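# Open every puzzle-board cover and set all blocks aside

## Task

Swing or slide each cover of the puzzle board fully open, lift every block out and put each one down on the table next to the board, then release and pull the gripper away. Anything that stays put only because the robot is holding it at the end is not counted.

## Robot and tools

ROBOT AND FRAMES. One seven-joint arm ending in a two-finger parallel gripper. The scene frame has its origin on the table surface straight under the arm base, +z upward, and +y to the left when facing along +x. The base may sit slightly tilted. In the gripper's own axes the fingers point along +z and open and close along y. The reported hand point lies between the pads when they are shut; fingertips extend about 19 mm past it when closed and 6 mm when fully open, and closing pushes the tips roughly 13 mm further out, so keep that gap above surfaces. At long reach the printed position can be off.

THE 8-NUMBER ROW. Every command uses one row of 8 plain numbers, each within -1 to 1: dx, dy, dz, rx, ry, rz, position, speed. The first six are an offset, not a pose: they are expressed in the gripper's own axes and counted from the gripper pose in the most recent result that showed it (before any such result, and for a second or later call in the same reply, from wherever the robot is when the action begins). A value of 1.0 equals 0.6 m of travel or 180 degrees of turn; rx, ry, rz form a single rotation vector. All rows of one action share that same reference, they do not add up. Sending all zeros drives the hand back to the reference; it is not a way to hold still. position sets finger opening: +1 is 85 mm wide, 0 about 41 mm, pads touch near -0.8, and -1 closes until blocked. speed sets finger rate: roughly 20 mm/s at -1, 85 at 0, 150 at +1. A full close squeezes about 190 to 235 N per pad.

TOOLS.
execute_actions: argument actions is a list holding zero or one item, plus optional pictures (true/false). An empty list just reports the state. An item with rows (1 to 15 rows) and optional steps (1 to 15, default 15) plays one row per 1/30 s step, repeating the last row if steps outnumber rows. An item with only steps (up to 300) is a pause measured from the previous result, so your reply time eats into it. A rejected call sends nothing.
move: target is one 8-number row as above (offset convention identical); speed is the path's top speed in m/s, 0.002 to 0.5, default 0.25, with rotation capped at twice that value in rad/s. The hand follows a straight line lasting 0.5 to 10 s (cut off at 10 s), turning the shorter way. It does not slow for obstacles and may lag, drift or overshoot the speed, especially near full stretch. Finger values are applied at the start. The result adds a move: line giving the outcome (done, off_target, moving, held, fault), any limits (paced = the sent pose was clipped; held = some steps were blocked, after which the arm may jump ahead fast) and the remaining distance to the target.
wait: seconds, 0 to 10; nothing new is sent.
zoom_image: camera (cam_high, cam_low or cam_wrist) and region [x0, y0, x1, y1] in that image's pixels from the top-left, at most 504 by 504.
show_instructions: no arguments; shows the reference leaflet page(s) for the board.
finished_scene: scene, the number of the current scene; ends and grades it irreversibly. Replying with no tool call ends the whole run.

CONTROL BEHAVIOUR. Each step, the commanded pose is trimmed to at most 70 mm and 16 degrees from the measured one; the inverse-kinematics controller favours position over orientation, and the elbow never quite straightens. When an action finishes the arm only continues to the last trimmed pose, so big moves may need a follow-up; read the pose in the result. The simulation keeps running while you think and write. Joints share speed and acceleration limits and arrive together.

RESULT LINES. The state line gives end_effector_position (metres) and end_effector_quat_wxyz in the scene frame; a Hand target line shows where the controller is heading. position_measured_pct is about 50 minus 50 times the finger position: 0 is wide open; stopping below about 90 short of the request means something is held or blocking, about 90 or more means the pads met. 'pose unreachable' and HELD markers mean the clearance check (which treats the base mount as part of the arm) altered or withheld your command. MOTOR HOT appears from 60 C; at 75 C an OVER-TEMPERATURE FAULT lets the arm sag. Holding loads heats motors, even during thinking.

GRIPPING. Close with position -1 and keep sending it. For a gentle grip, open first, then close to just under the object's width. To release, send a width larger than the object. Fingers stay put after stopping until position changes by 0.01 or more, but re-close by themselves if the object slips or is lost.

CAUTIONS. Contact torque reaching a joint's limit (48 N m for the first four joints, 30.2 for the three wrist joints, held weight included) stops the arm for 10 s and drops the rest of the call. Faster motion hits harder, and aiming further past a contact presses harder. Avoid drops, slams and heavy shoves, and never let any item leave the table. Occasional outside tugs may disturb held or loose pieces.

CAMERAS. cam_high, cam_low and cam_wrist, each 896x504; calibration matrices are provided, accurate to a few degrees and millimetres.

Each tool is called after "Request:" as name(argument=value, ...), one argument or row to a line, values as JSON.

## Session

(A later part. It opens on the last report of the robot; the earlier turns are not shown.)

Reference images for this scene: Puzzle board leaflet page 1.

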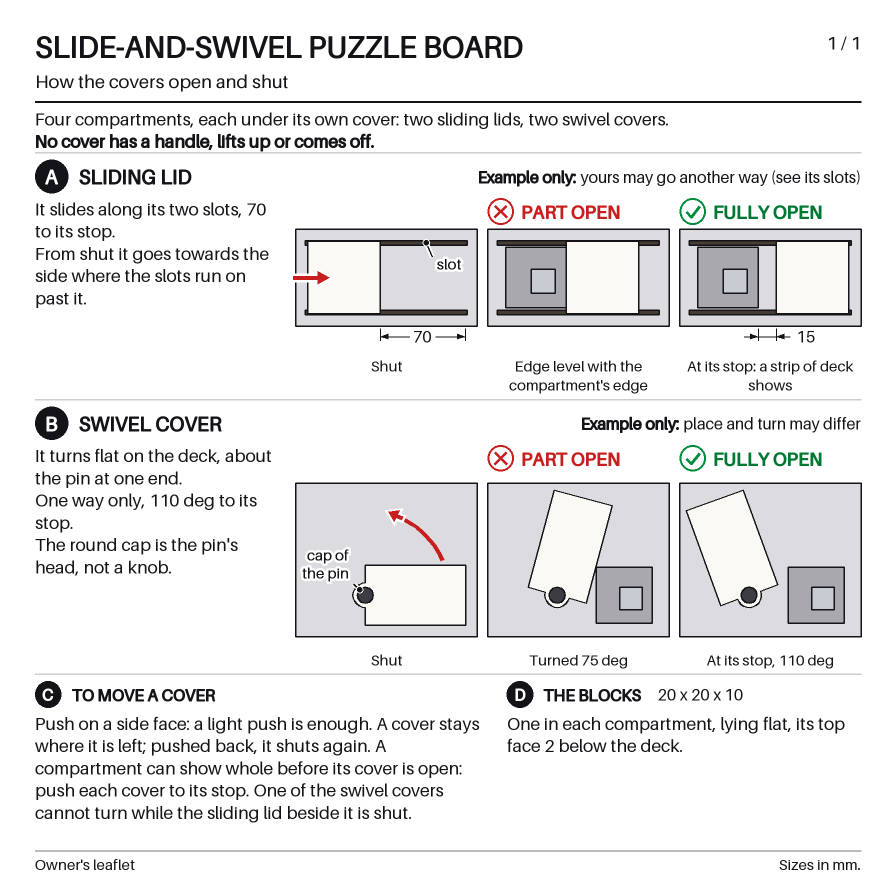

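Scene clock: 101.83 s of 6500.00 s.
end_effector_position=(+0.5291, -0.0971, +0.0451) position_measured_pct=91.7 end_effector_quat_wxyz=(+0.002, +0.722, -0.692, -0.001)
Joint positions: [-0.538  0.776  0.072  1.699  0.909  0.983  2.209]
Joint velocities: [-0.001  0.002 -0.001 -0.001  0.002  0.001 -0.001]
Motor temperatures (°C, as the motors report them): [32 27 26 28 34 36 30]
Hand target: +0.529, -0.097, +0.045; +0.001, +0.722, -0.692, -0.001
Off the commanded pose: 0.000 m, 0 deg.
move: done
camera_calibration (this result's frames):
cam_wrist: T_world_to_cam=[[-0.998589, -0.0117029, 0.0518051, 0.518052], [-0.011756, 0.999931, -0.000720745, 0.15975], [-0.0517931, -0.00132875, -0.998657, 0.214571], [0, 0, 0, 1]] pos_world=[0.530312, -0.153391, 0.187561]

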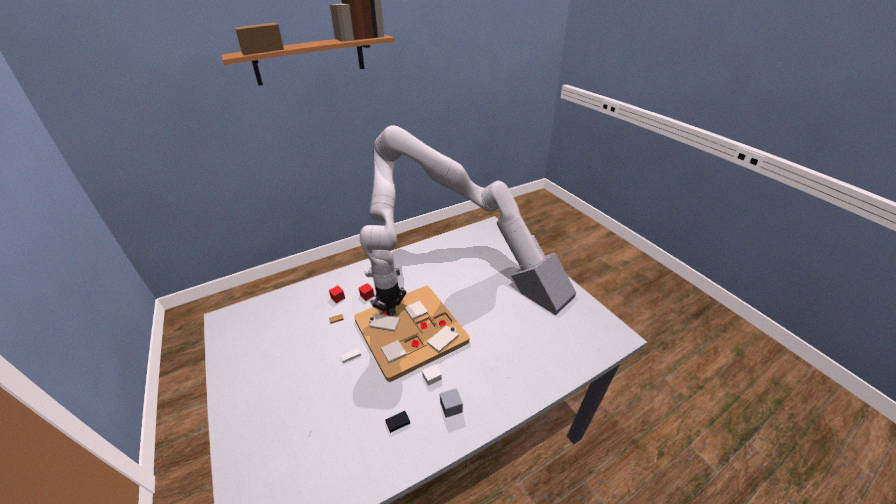

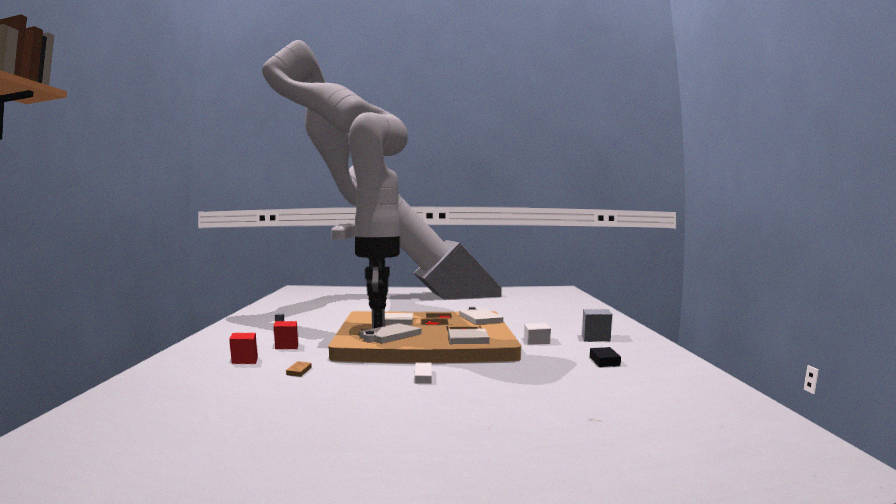

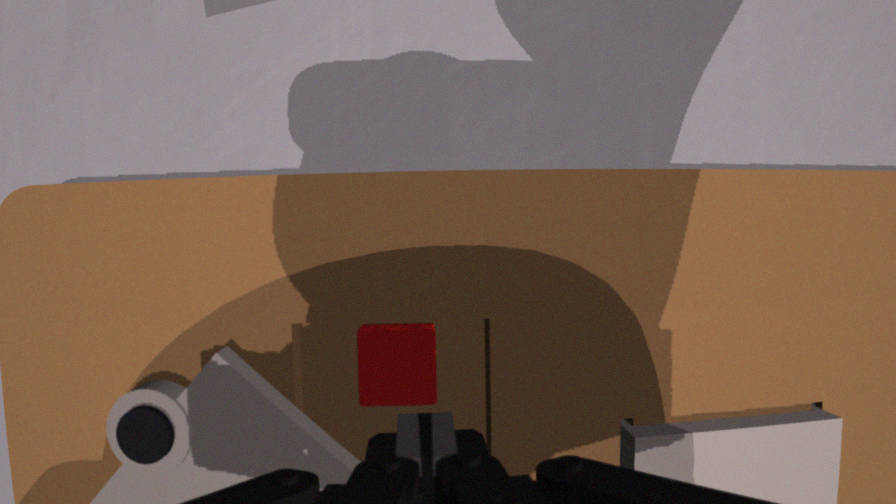

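Request:
move(
  target=[-0.065,-0.027,0,0,0,0,-1,0],
  speed=0.04,
)

Request:
move(
  target=[-0.028,-0.052,0,0,0,0,-1,0],
  speed=0.04,
)

Request:
move(
  target=[0,-0.012,0,0,0,0,-1,0],
  speed=0.01,
)

Scene clock: 108.77 s of 6500.00 s.
end_effector_position=(+0.5437, -0.0576, +0.0451) position_measured_pct=91.7 end_effector_quat_wxyz=(+0.002, +0.722, -0.692, -0.001)
Joint positions: [-0.572  0.858  0.058  1.61   0.886  1.016  2.192]
Joint velocities: [-0.001  0.002 -0.    -0.002  0.     0.001 -0.   ]
Motor temperatures (°C, as the motors report them): [32 28 26 28 34 36 30]
Hand target: +0.544, -0.057, +0.045; +0.002, +0.722, -0.692, -0.001
Off the commanded pose: 0.000 m, 0 deg.
After step 90, 2.60 s passed at rest.
move: done
camera_calibration (this result's frames):
cam_wrist: T_world_to_cam=[[-0.998585, -0.0114379, 0.0519322, 0.533062], [-0.0114857, 0.999934, -0.000622296, 0.120295], [-0.0519217, -0.00121789, -0.99865, 0.215457], [0, 0, 0, 1]] pos_world=[0.544876, -0.113927, 0.187558]

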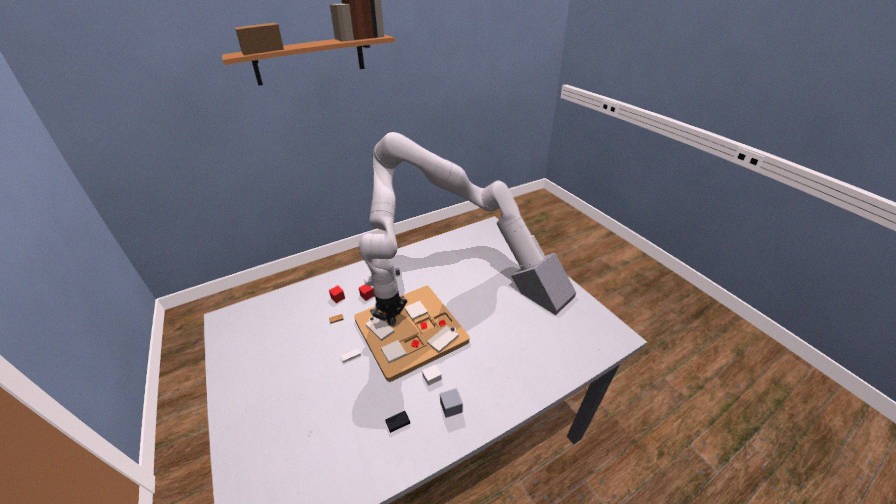

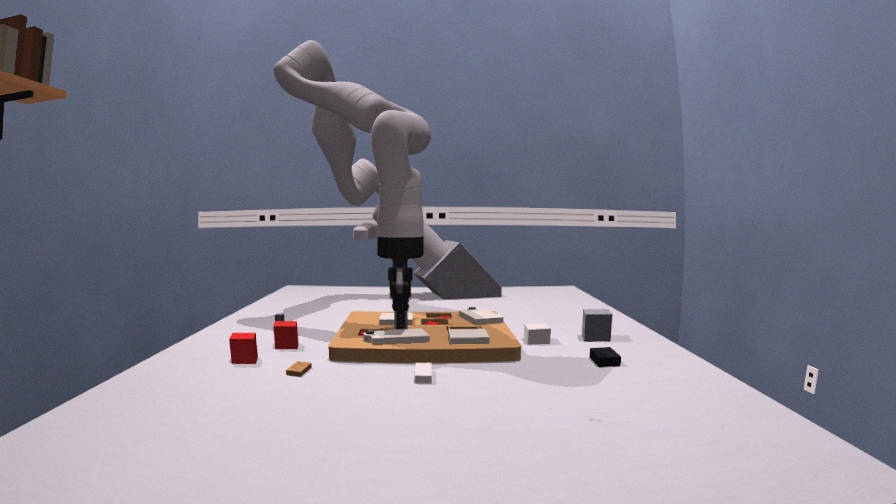

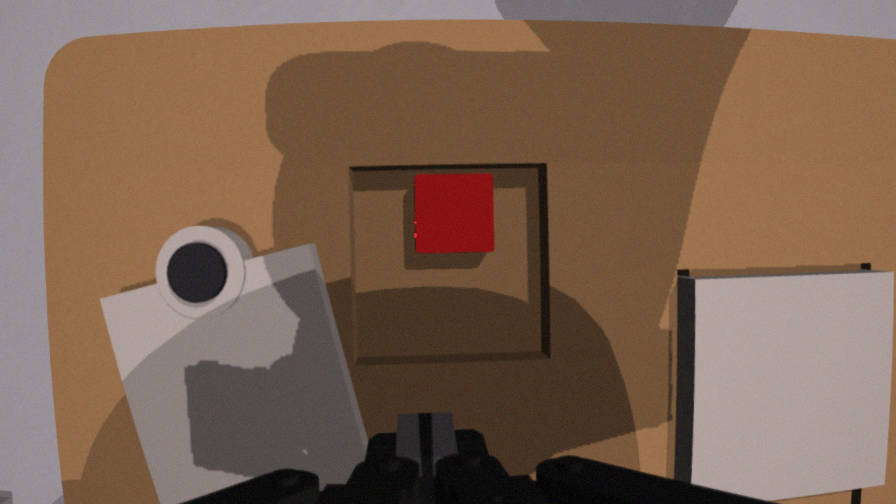

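Scene clock: 109.93 s of 6500.00 s.
end_effector_position=(+0.5741, -0.0396, +0.0452) position_measured_pct=91.7 end_effector_quat_wxyz=(+0.002, +0.722, -0.692, -0.001)
Joint positions: [-0.568  0.923  0.045  1.473  0.857  1.069  2.248]
Joint velocities: [ 0.001  0.003 -0.    -0.001  0.001 -0.     0.   ]
Motor temperatures (°C, as the motors report them): [32 28 26 28 34 36 30]
Hand target: +0.574, -0.040, +0.045; +0.002, +0.722, -0.692, -0.001
Off the commanded pose: 0.000 m, 0 deg.
move: done
camera_calibration (this result's frames):
cam_wrist: T_world_to_cam=[[-0.998583, -0.0113745, 0.0519939, 0.563634], [-0.0114099, 0.999935, -0.000383872, 0.102597], [-0.0519862, -0.000976571, -0.998647, 0.217173], [0, 0, 0, 1]] pos_world=[0.575296, -0.0959673, 0.187613]

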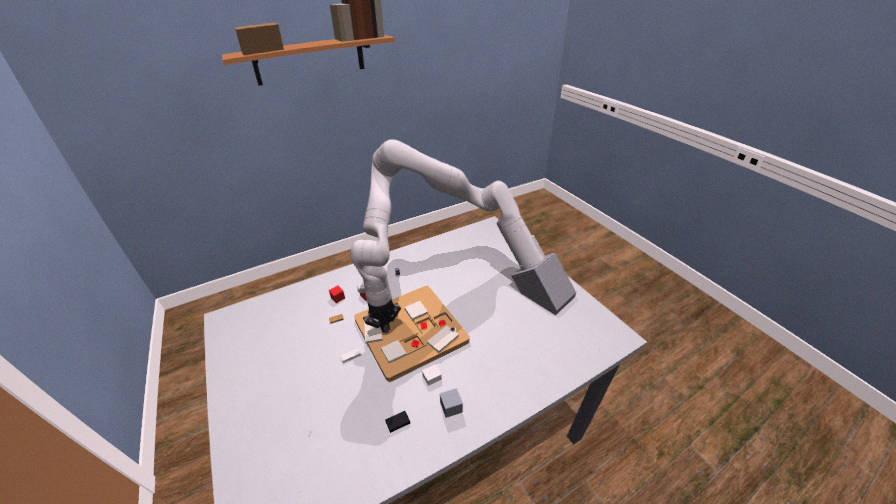

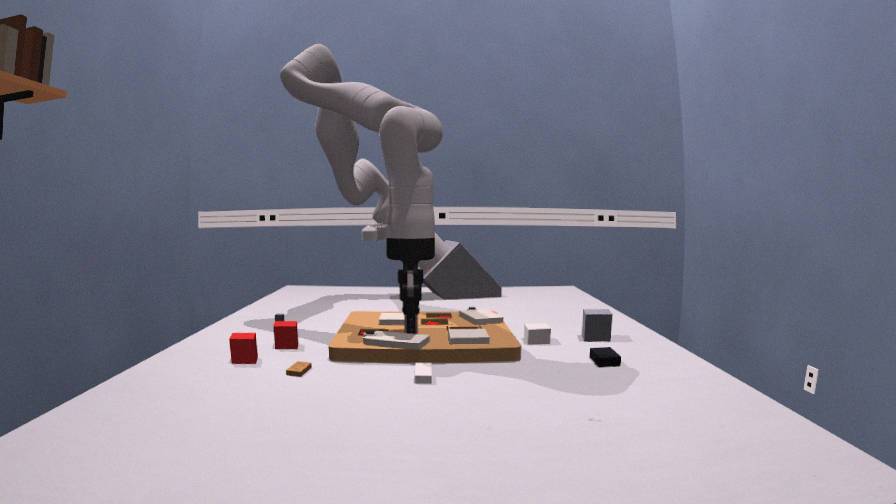

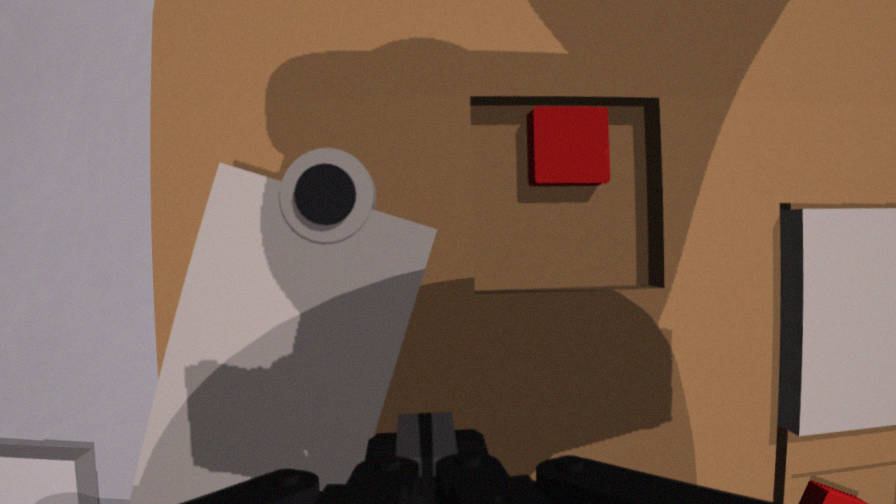

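Scene clock: 110.87 s of 6500.00 s.
end_effector_position=(+0.5769, -0.0385, +0.0447) position_measured_pct=91.7 end_effector_quat_wxyz=(+0.005, +0.723, -0.691, -0.004)
Joint positions: [-0.564  0.933  0.042  1.448  0.848  1.086  2.266]
Joint velocities: [-0.001  0.001  0.    -0.001 -0.     0.     0.   ]
Motor temperatures (°C, as the motors report them): [32 28 26 28 34 36 30]
Hand target: +0.581, -0.039, +0.045; +0.002, +0.722, -0.692, -0.001
Off the commanded pose: 0.005 m, 1 deg.
move: off_target
camera_calibration (this result's frames):
cam_wrist: T_world_to_cam=[[-0.99803, -0.0145021, 0.0610409, 0.565598], [-0.0146549, 0.99989, -0.00205716, 0.103465], [-0.0610043, -0.00294765, -0.998133, 0.221957], [0, 0, 0, 1]] pos_world=[0.57954, -0.0945968, 0.187231]

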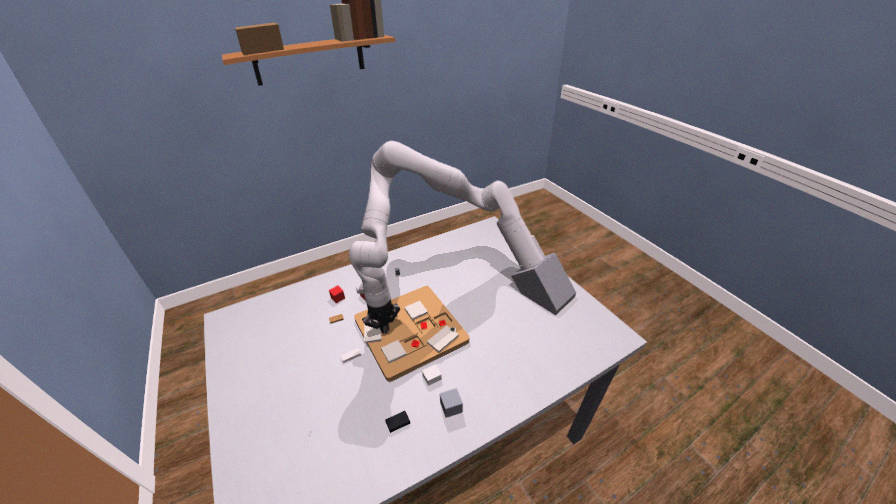

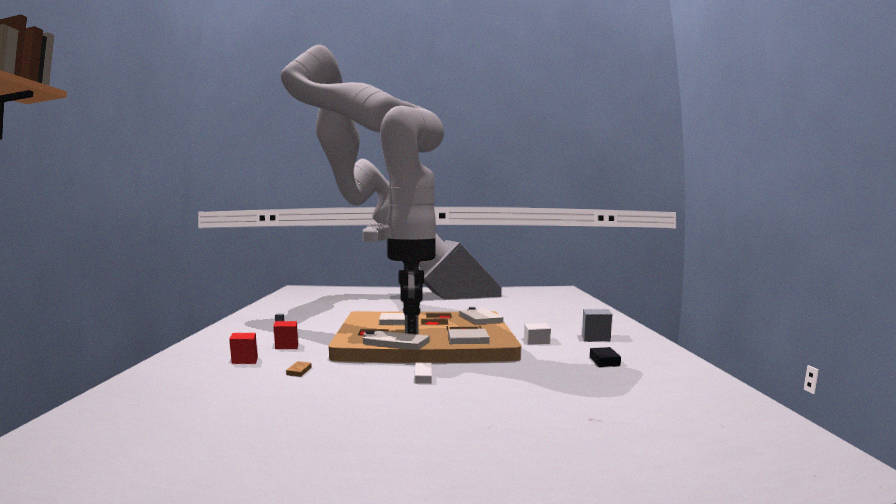

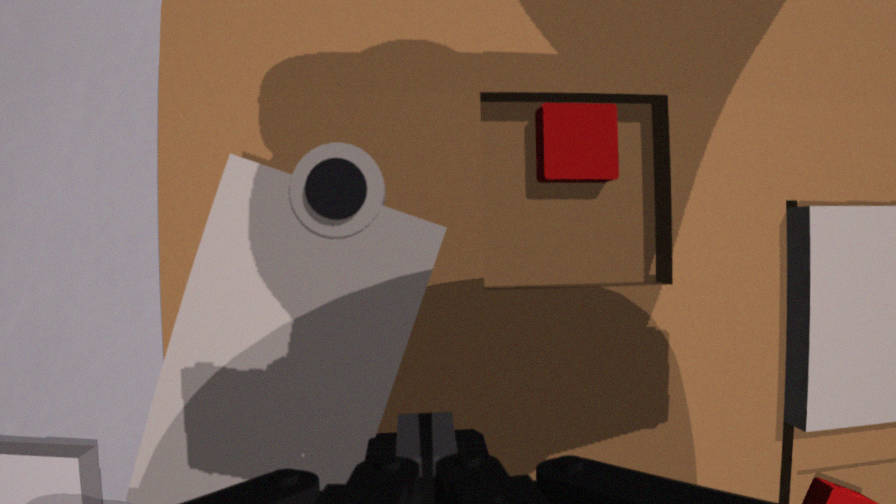

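Request:
move(
  target=[-0.15,0.2055,0,0.004,0,0.001,-1,0],
  speed=0.12,
)

Request:
move(
  target=[-0.013,0,0,0,0,0,-1,0],
  speed=0.01,
)

Scene clock: 122.07 s of 6500.00 s.
end_effector_position=(+0.4500, +0.0461, +0.0459) position_measured_pct=91.7 end_effector_quat_wxyz=(+0.001, +0.722, -0.692, +0.001)
Joint positions: [-0.777  0.976  0.047  1.786  0.905  0.926  1.834]
Joint velocities: [-0.005  0.002 -0.003  0.     0.002  0.001 -0.002]
Motor temperatures (°C, as the motors report them): [32 28 26 28 34 36 30]
Hand target: +0.450, +0.046, +0.046; +0.001, +0.722, -0.692, +0.001
Off the commanded pose: 0.001 m, 0 deg.
After step 90, 6.60 s passed at rest.
move: done
camera_calibration (this result's frames):
cam_wrist: T_world_to_cam=[[-0.998762, -0.0109607, 0.0485202, 0.440824], [-0.011058, 0.999937, -0.00173807, 0.0154204], [-0.0484981, -0.00227246, -0.998821, 0.210016], [0, 0, 0, 1]] pos_world=[0.450635, -0.0101104, 0.188406]

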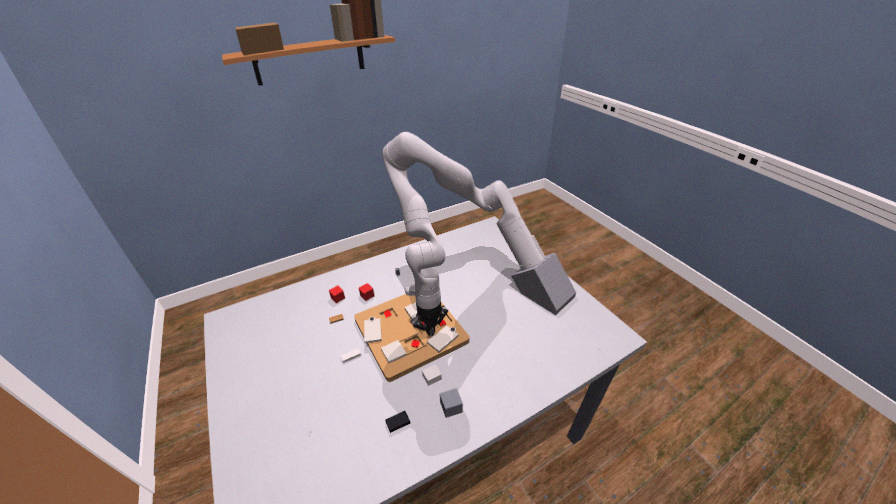

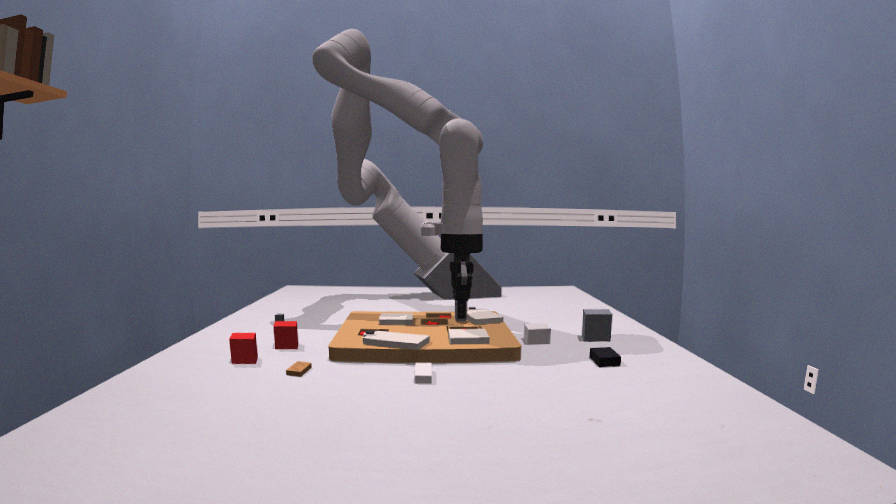

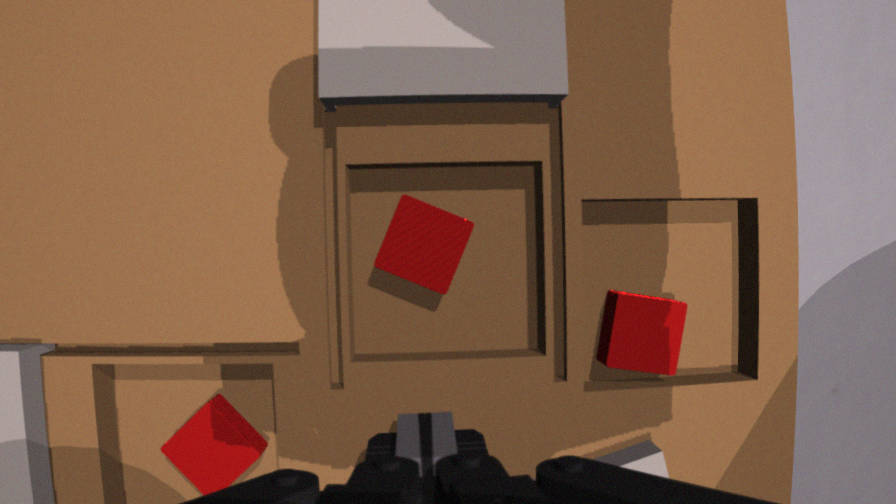

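Scene clock: 123.07 s of 6500.00 s.
end_effector_position=(+0.4498, +0.0537, +0.0459) position_measured_pct=91.7 end_effector_quat_wxyz=(+0.001, +0.722, -0.692, +0.001)
Joint positions: [-0.784  0.99   0.043  1.772  0.901  0.93   1.829]
Joint velocities: [ 0.     0.001 -0.001 -0.001  0.002  0.    -0.   ]
Motor temperatures (°C, as the motors report them): [32 28 26 28 34 36 30]
Hand target: +0.450, +0.054, +0.046; +0.001, +0.722, -0.692, +0.001
Off the commanded pose: 0.000 m, 0 deg.
move: done
camera_calibration (this result's frames):
cam_wrist: T_world_to_cam=[[-0.998771, -0.0106323, 0.0484154, 0.440723], [-0.0107379, 0.99994, -0.00192278, 0.00769515], [-0.0483921, -0.0024403, -0.998825, 0.209981], [0, 0, 0, 1]] pos_world=[0.450425, -0.00249638, 0.188412]

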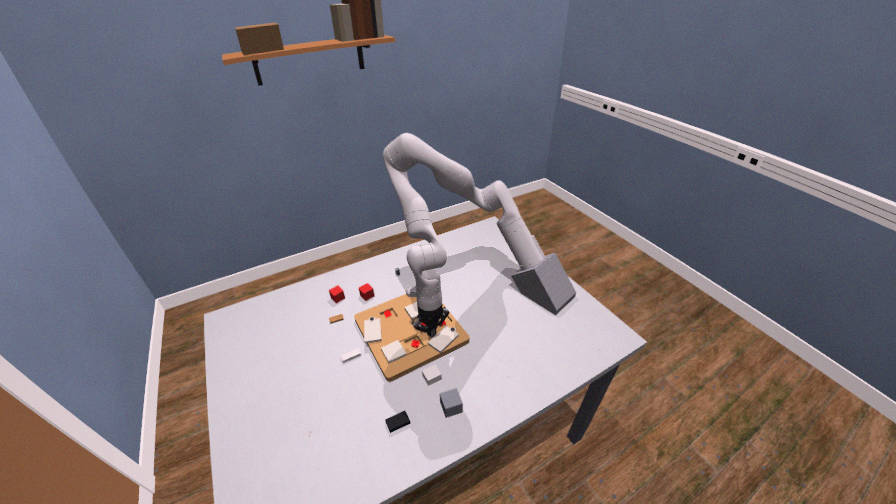

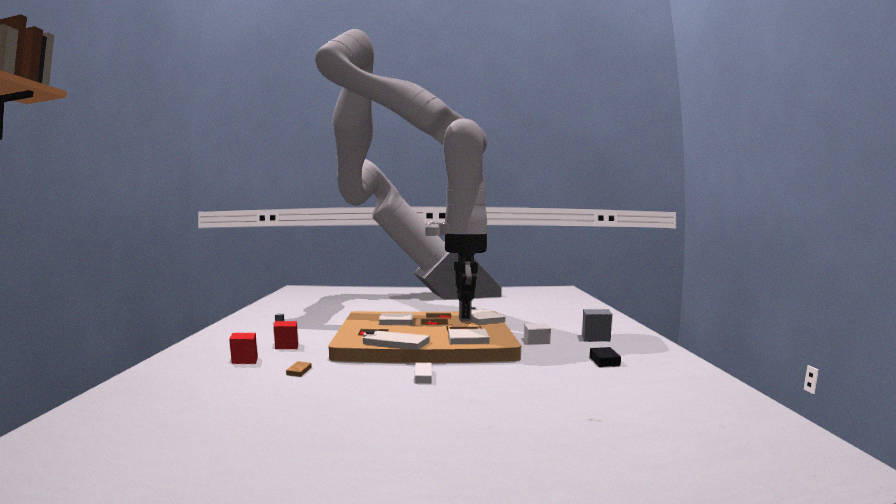

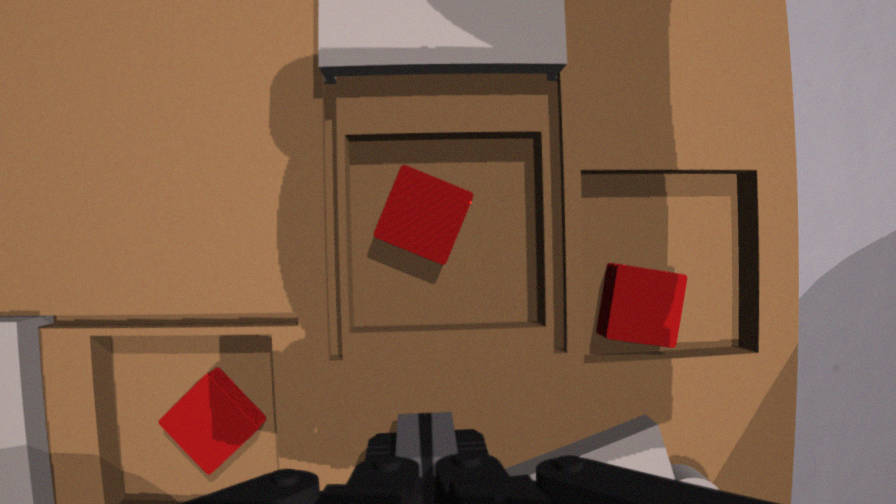

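Request:
execute_actions(
  actions=[
    {"rows":[[-0.001,0,0,0,0,0,-1,0],[-0.002,0,0,0,0,0,-1,0],[-0.003,0,0,0,0,0,-1,0],[-0.004,0,0,0,0,0,-1,0],[-0.005,0,0,0,0,0,-1,0],[-0.006,0,0,0,0,0,-1,0]]},
  ],
)

Scene clock: 127.90 s of 6500.00 s.
end_effector_position=(+0.4499, +0.0556, +0.0457) position_measured_pct=91.7 end_effector_quat_wxyz=(+0.002, +0.721, -0.693, +0.002)
Joint positions: [-0.787  0.996  0.042  1.766  0.899  0.935  1.826]
Joint velocities: [ 0.002  0.    -0.003 -0.     0.003  0.002 -0.002]
Motor temperatures (°C, as the motors report them): [32 28 26 28 34 36 30]
Hand target: +0.450, +0.057, +0.046; +0.001, +0.722, -0.692, +0.001
Off the commanded pose: 0.002 m, 0 deg.
Steps of this call (steps 1 to 90: nothing new was sent; then 1.33 s passed at rest; steps 91 to 105: all 15 steps of this action). Readings (end_effector_position | what the end effector reports):
91: (+0.4498, +0.0538, +0.0459) | position_measured_pct=91.7
92: (+0.4498, +0.0540, +0.0459) | position_measured_pct=91.7
94: (+0.4498, +0.0550, +0.0458) | position_measured_pct=91.7
98: (+0.4499, +0.0556, +0.0457) | position_measured_pct=91.7
105: the state above
camera_calibration (this result's frames):
cam_wrist: T_world_to_cam=[[-0.998767, -0.00912073, 0.0487884, 0.440764], [-0.00936415, 0.999945, -0.004763, 0.00526177], [-0.0487423, -0.00521399, -0.998798, 0.210052], [0, 0, 0, 1]] pos_world=[0.450509, -0.000146178, 0.188321]

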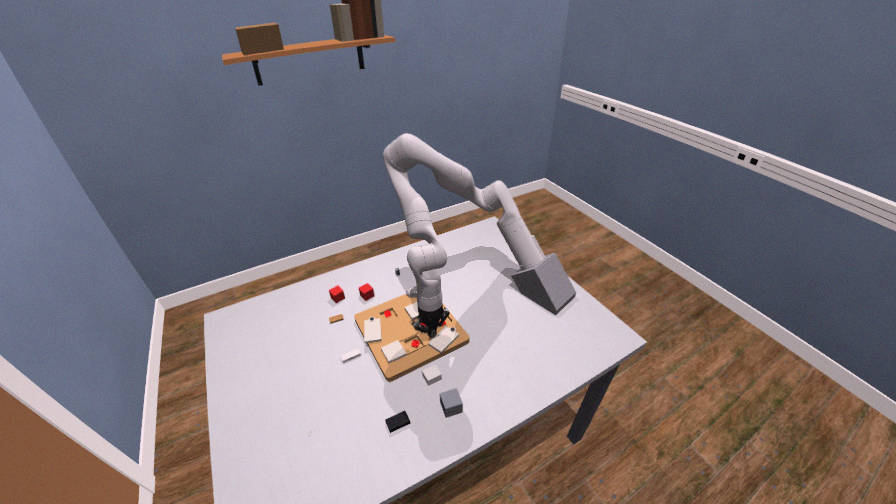

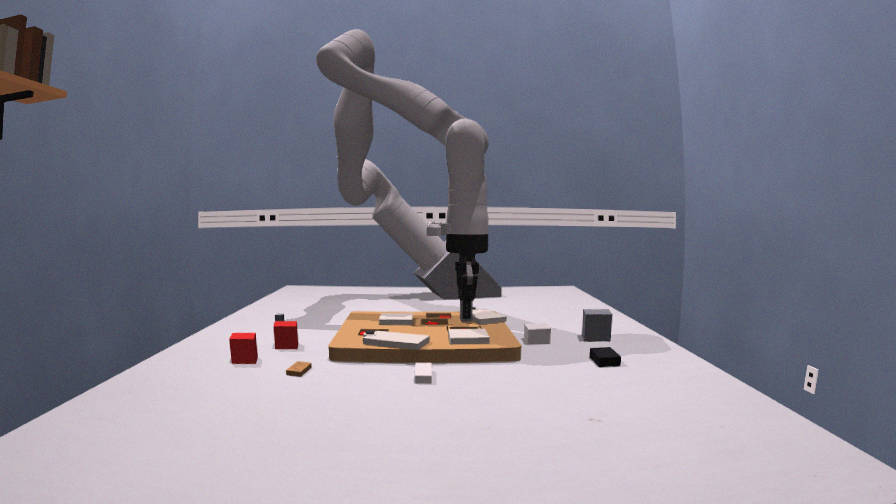

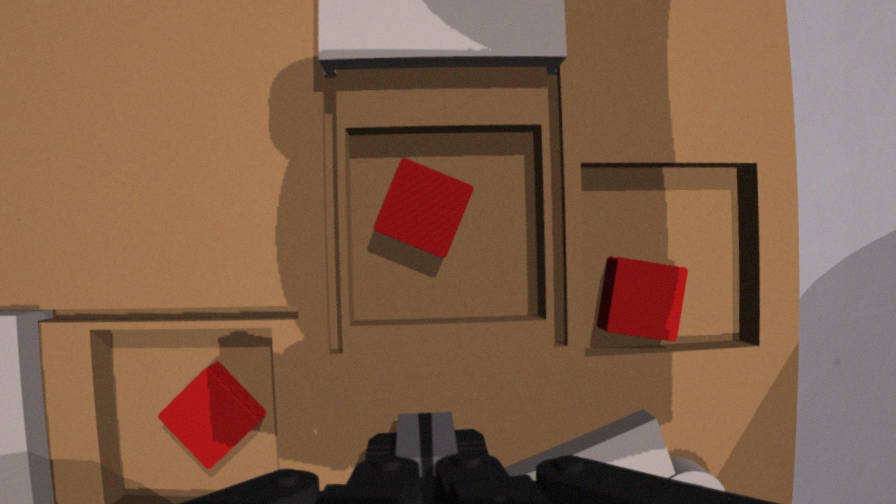

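Request:
move(
  target=[0.02,0,-0.045,0,0,0,-1,0],
  speed=0.08,
)

Request:
move(
  target=[0.083,0,0,0,0,0.122,-0.27,0],
)

Scene clock: 136.67 s of 6500.00 s.
end_effector_position=(+0.4502, +0.0438, +0.0725) position_measured_pct=91.7 end_effector_quat_wxyz=(+0.002, +0.721, -0.693, +0.002)
Joint positions: [-0.798  0.936  0.026  1.773  0.867  0.986  1.861]
Joint velocities: [-0.    -0.005 -0.    -0.     0.001  0.     0.   ]
Motor temperatures (°C, as the motors report them): [32 28 26 28 34 36 30]
Hand target: +0.450, +0.044, +0.073; +0.002, +0.721, -0.693, +0.002
Off the commanded pose: 0.000 m, 0 deg.
After step 140, 3.37 s passed at rest.
move: done
camera_calibration (this result's frames):
cam_wrist: T_world_to_cam=[[-0.998746, -0.00942042, 0.0491753, 0.439619], [-0.00967792, 0.999941, -0.00500086, 0.0173681], [-0.0491253, -0.0054705, -0.998778, 0.237027], [0, 0, 0, 1]] pos_world=[0.45088, -0.0119291, 0.215206]

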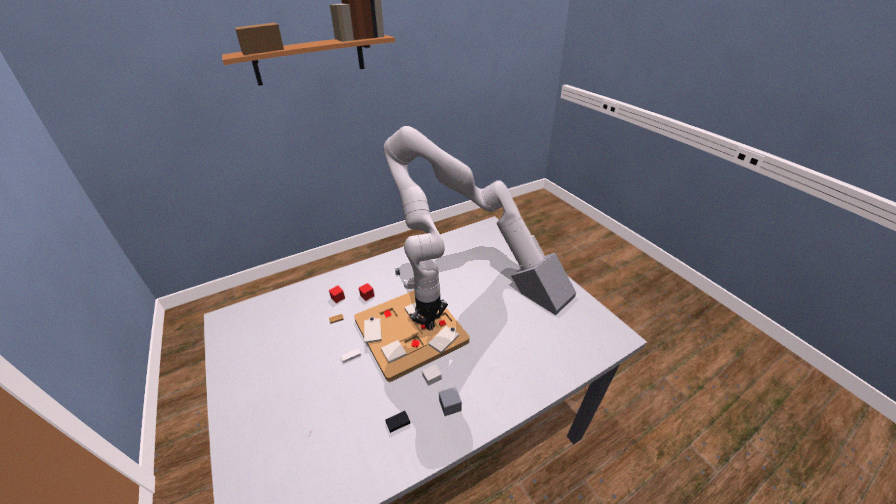

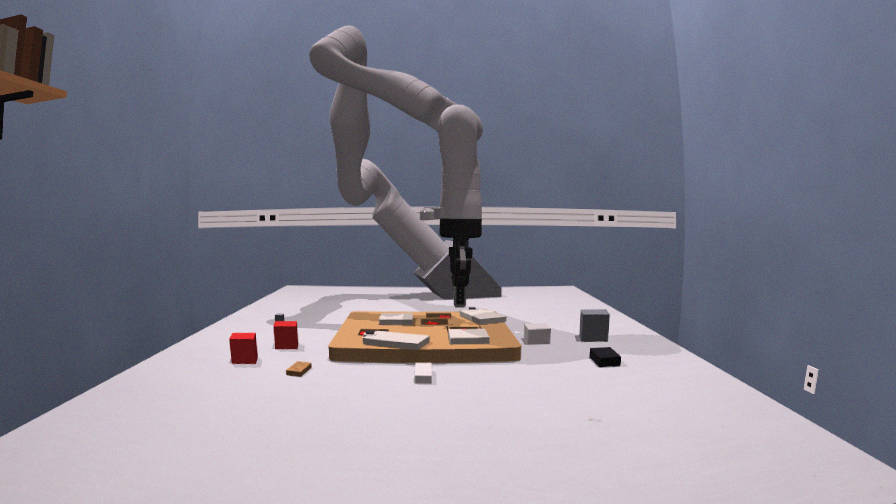

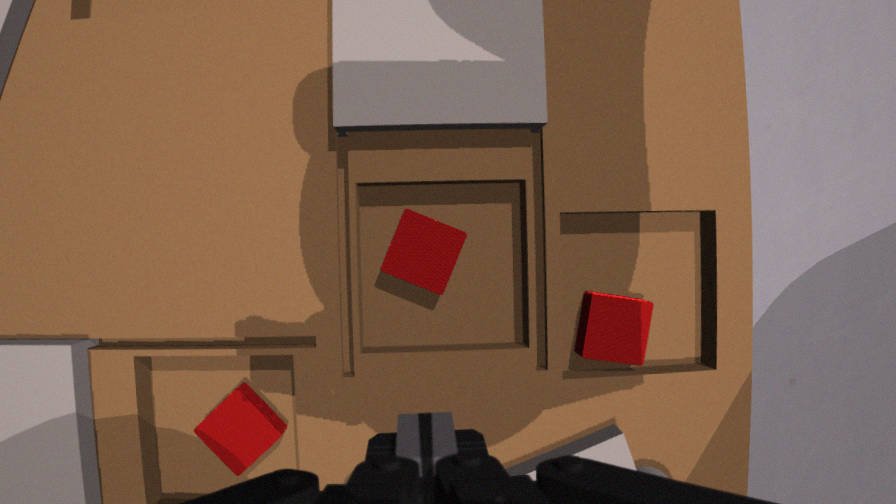

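Scene clock: 137.77 s of 6500.00 s.
end_effector_position=(+0.4520, -0.0060, +0.0726) position_measured_pct=63.5 end_effector_quat_wxyz=(-0.002, -0.576, +0.817, -0.002)
Joint positions: [-0.802  0.845  0.126  1.852  0.844  0.923  1.565]
Joint velocities: [-0.001 -0.004 -0.001  0.001  0.    -0.    -0.001]
Motor temperatures (°C, as the motors report them): [32 28 26 28 34 36 30]
Hand target: +0.452, -0.006, +0.073; -0.002, -0.576, +0.817, -0.002
Off the commanded pose: 0.000 m, 0 deg.
move: done
camera_calibration (this result's frames):
cam_wrist: T_world_to_cam=[[-0.929951, 0.364628, 0.0473089, 0.412253], [0.364799, 0.931071, -0.00528962, -0.102528], [-0.0459767, 0.0123391, -0.998866, 0.235581], [0, 0, 0, 1]] pos_world=[0.431608, -0.0577651, 0.215268]

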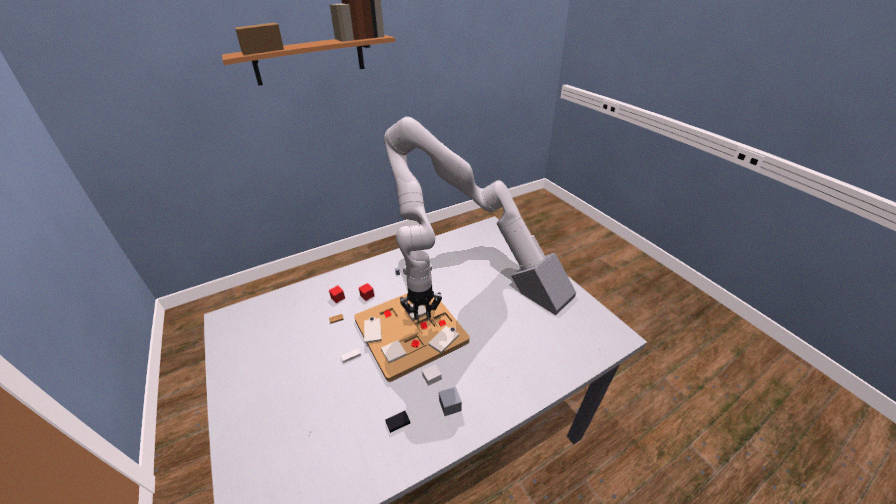

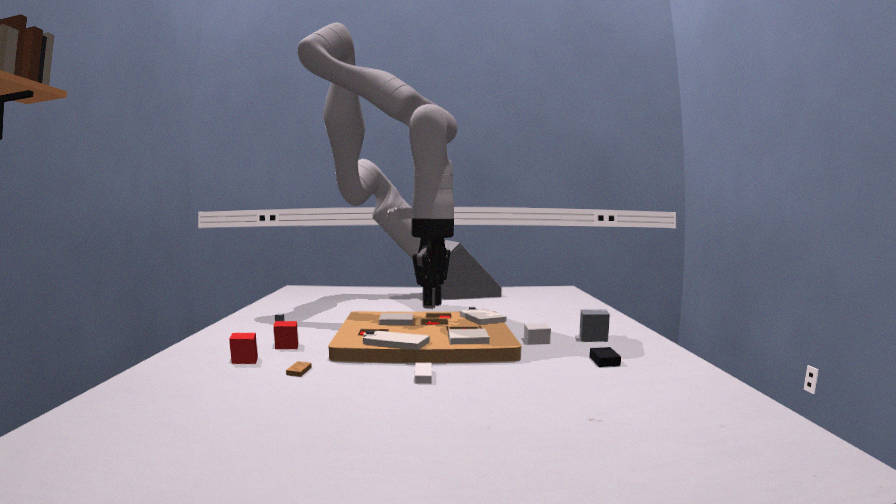

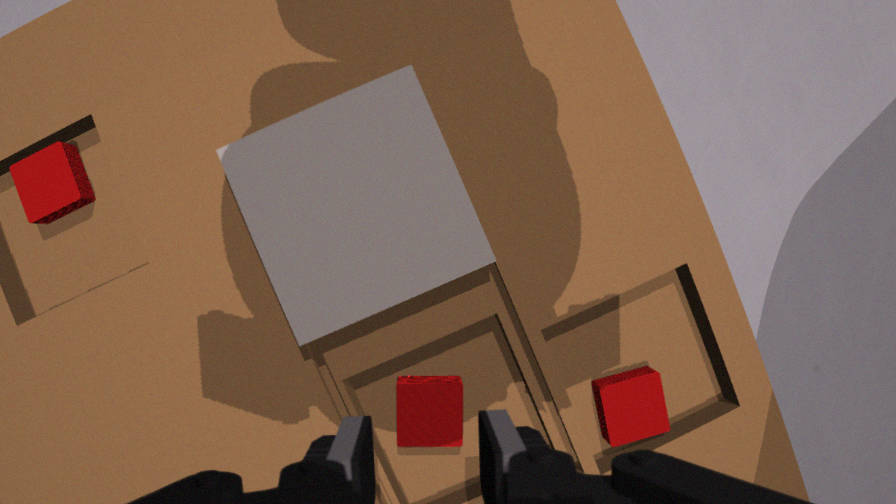

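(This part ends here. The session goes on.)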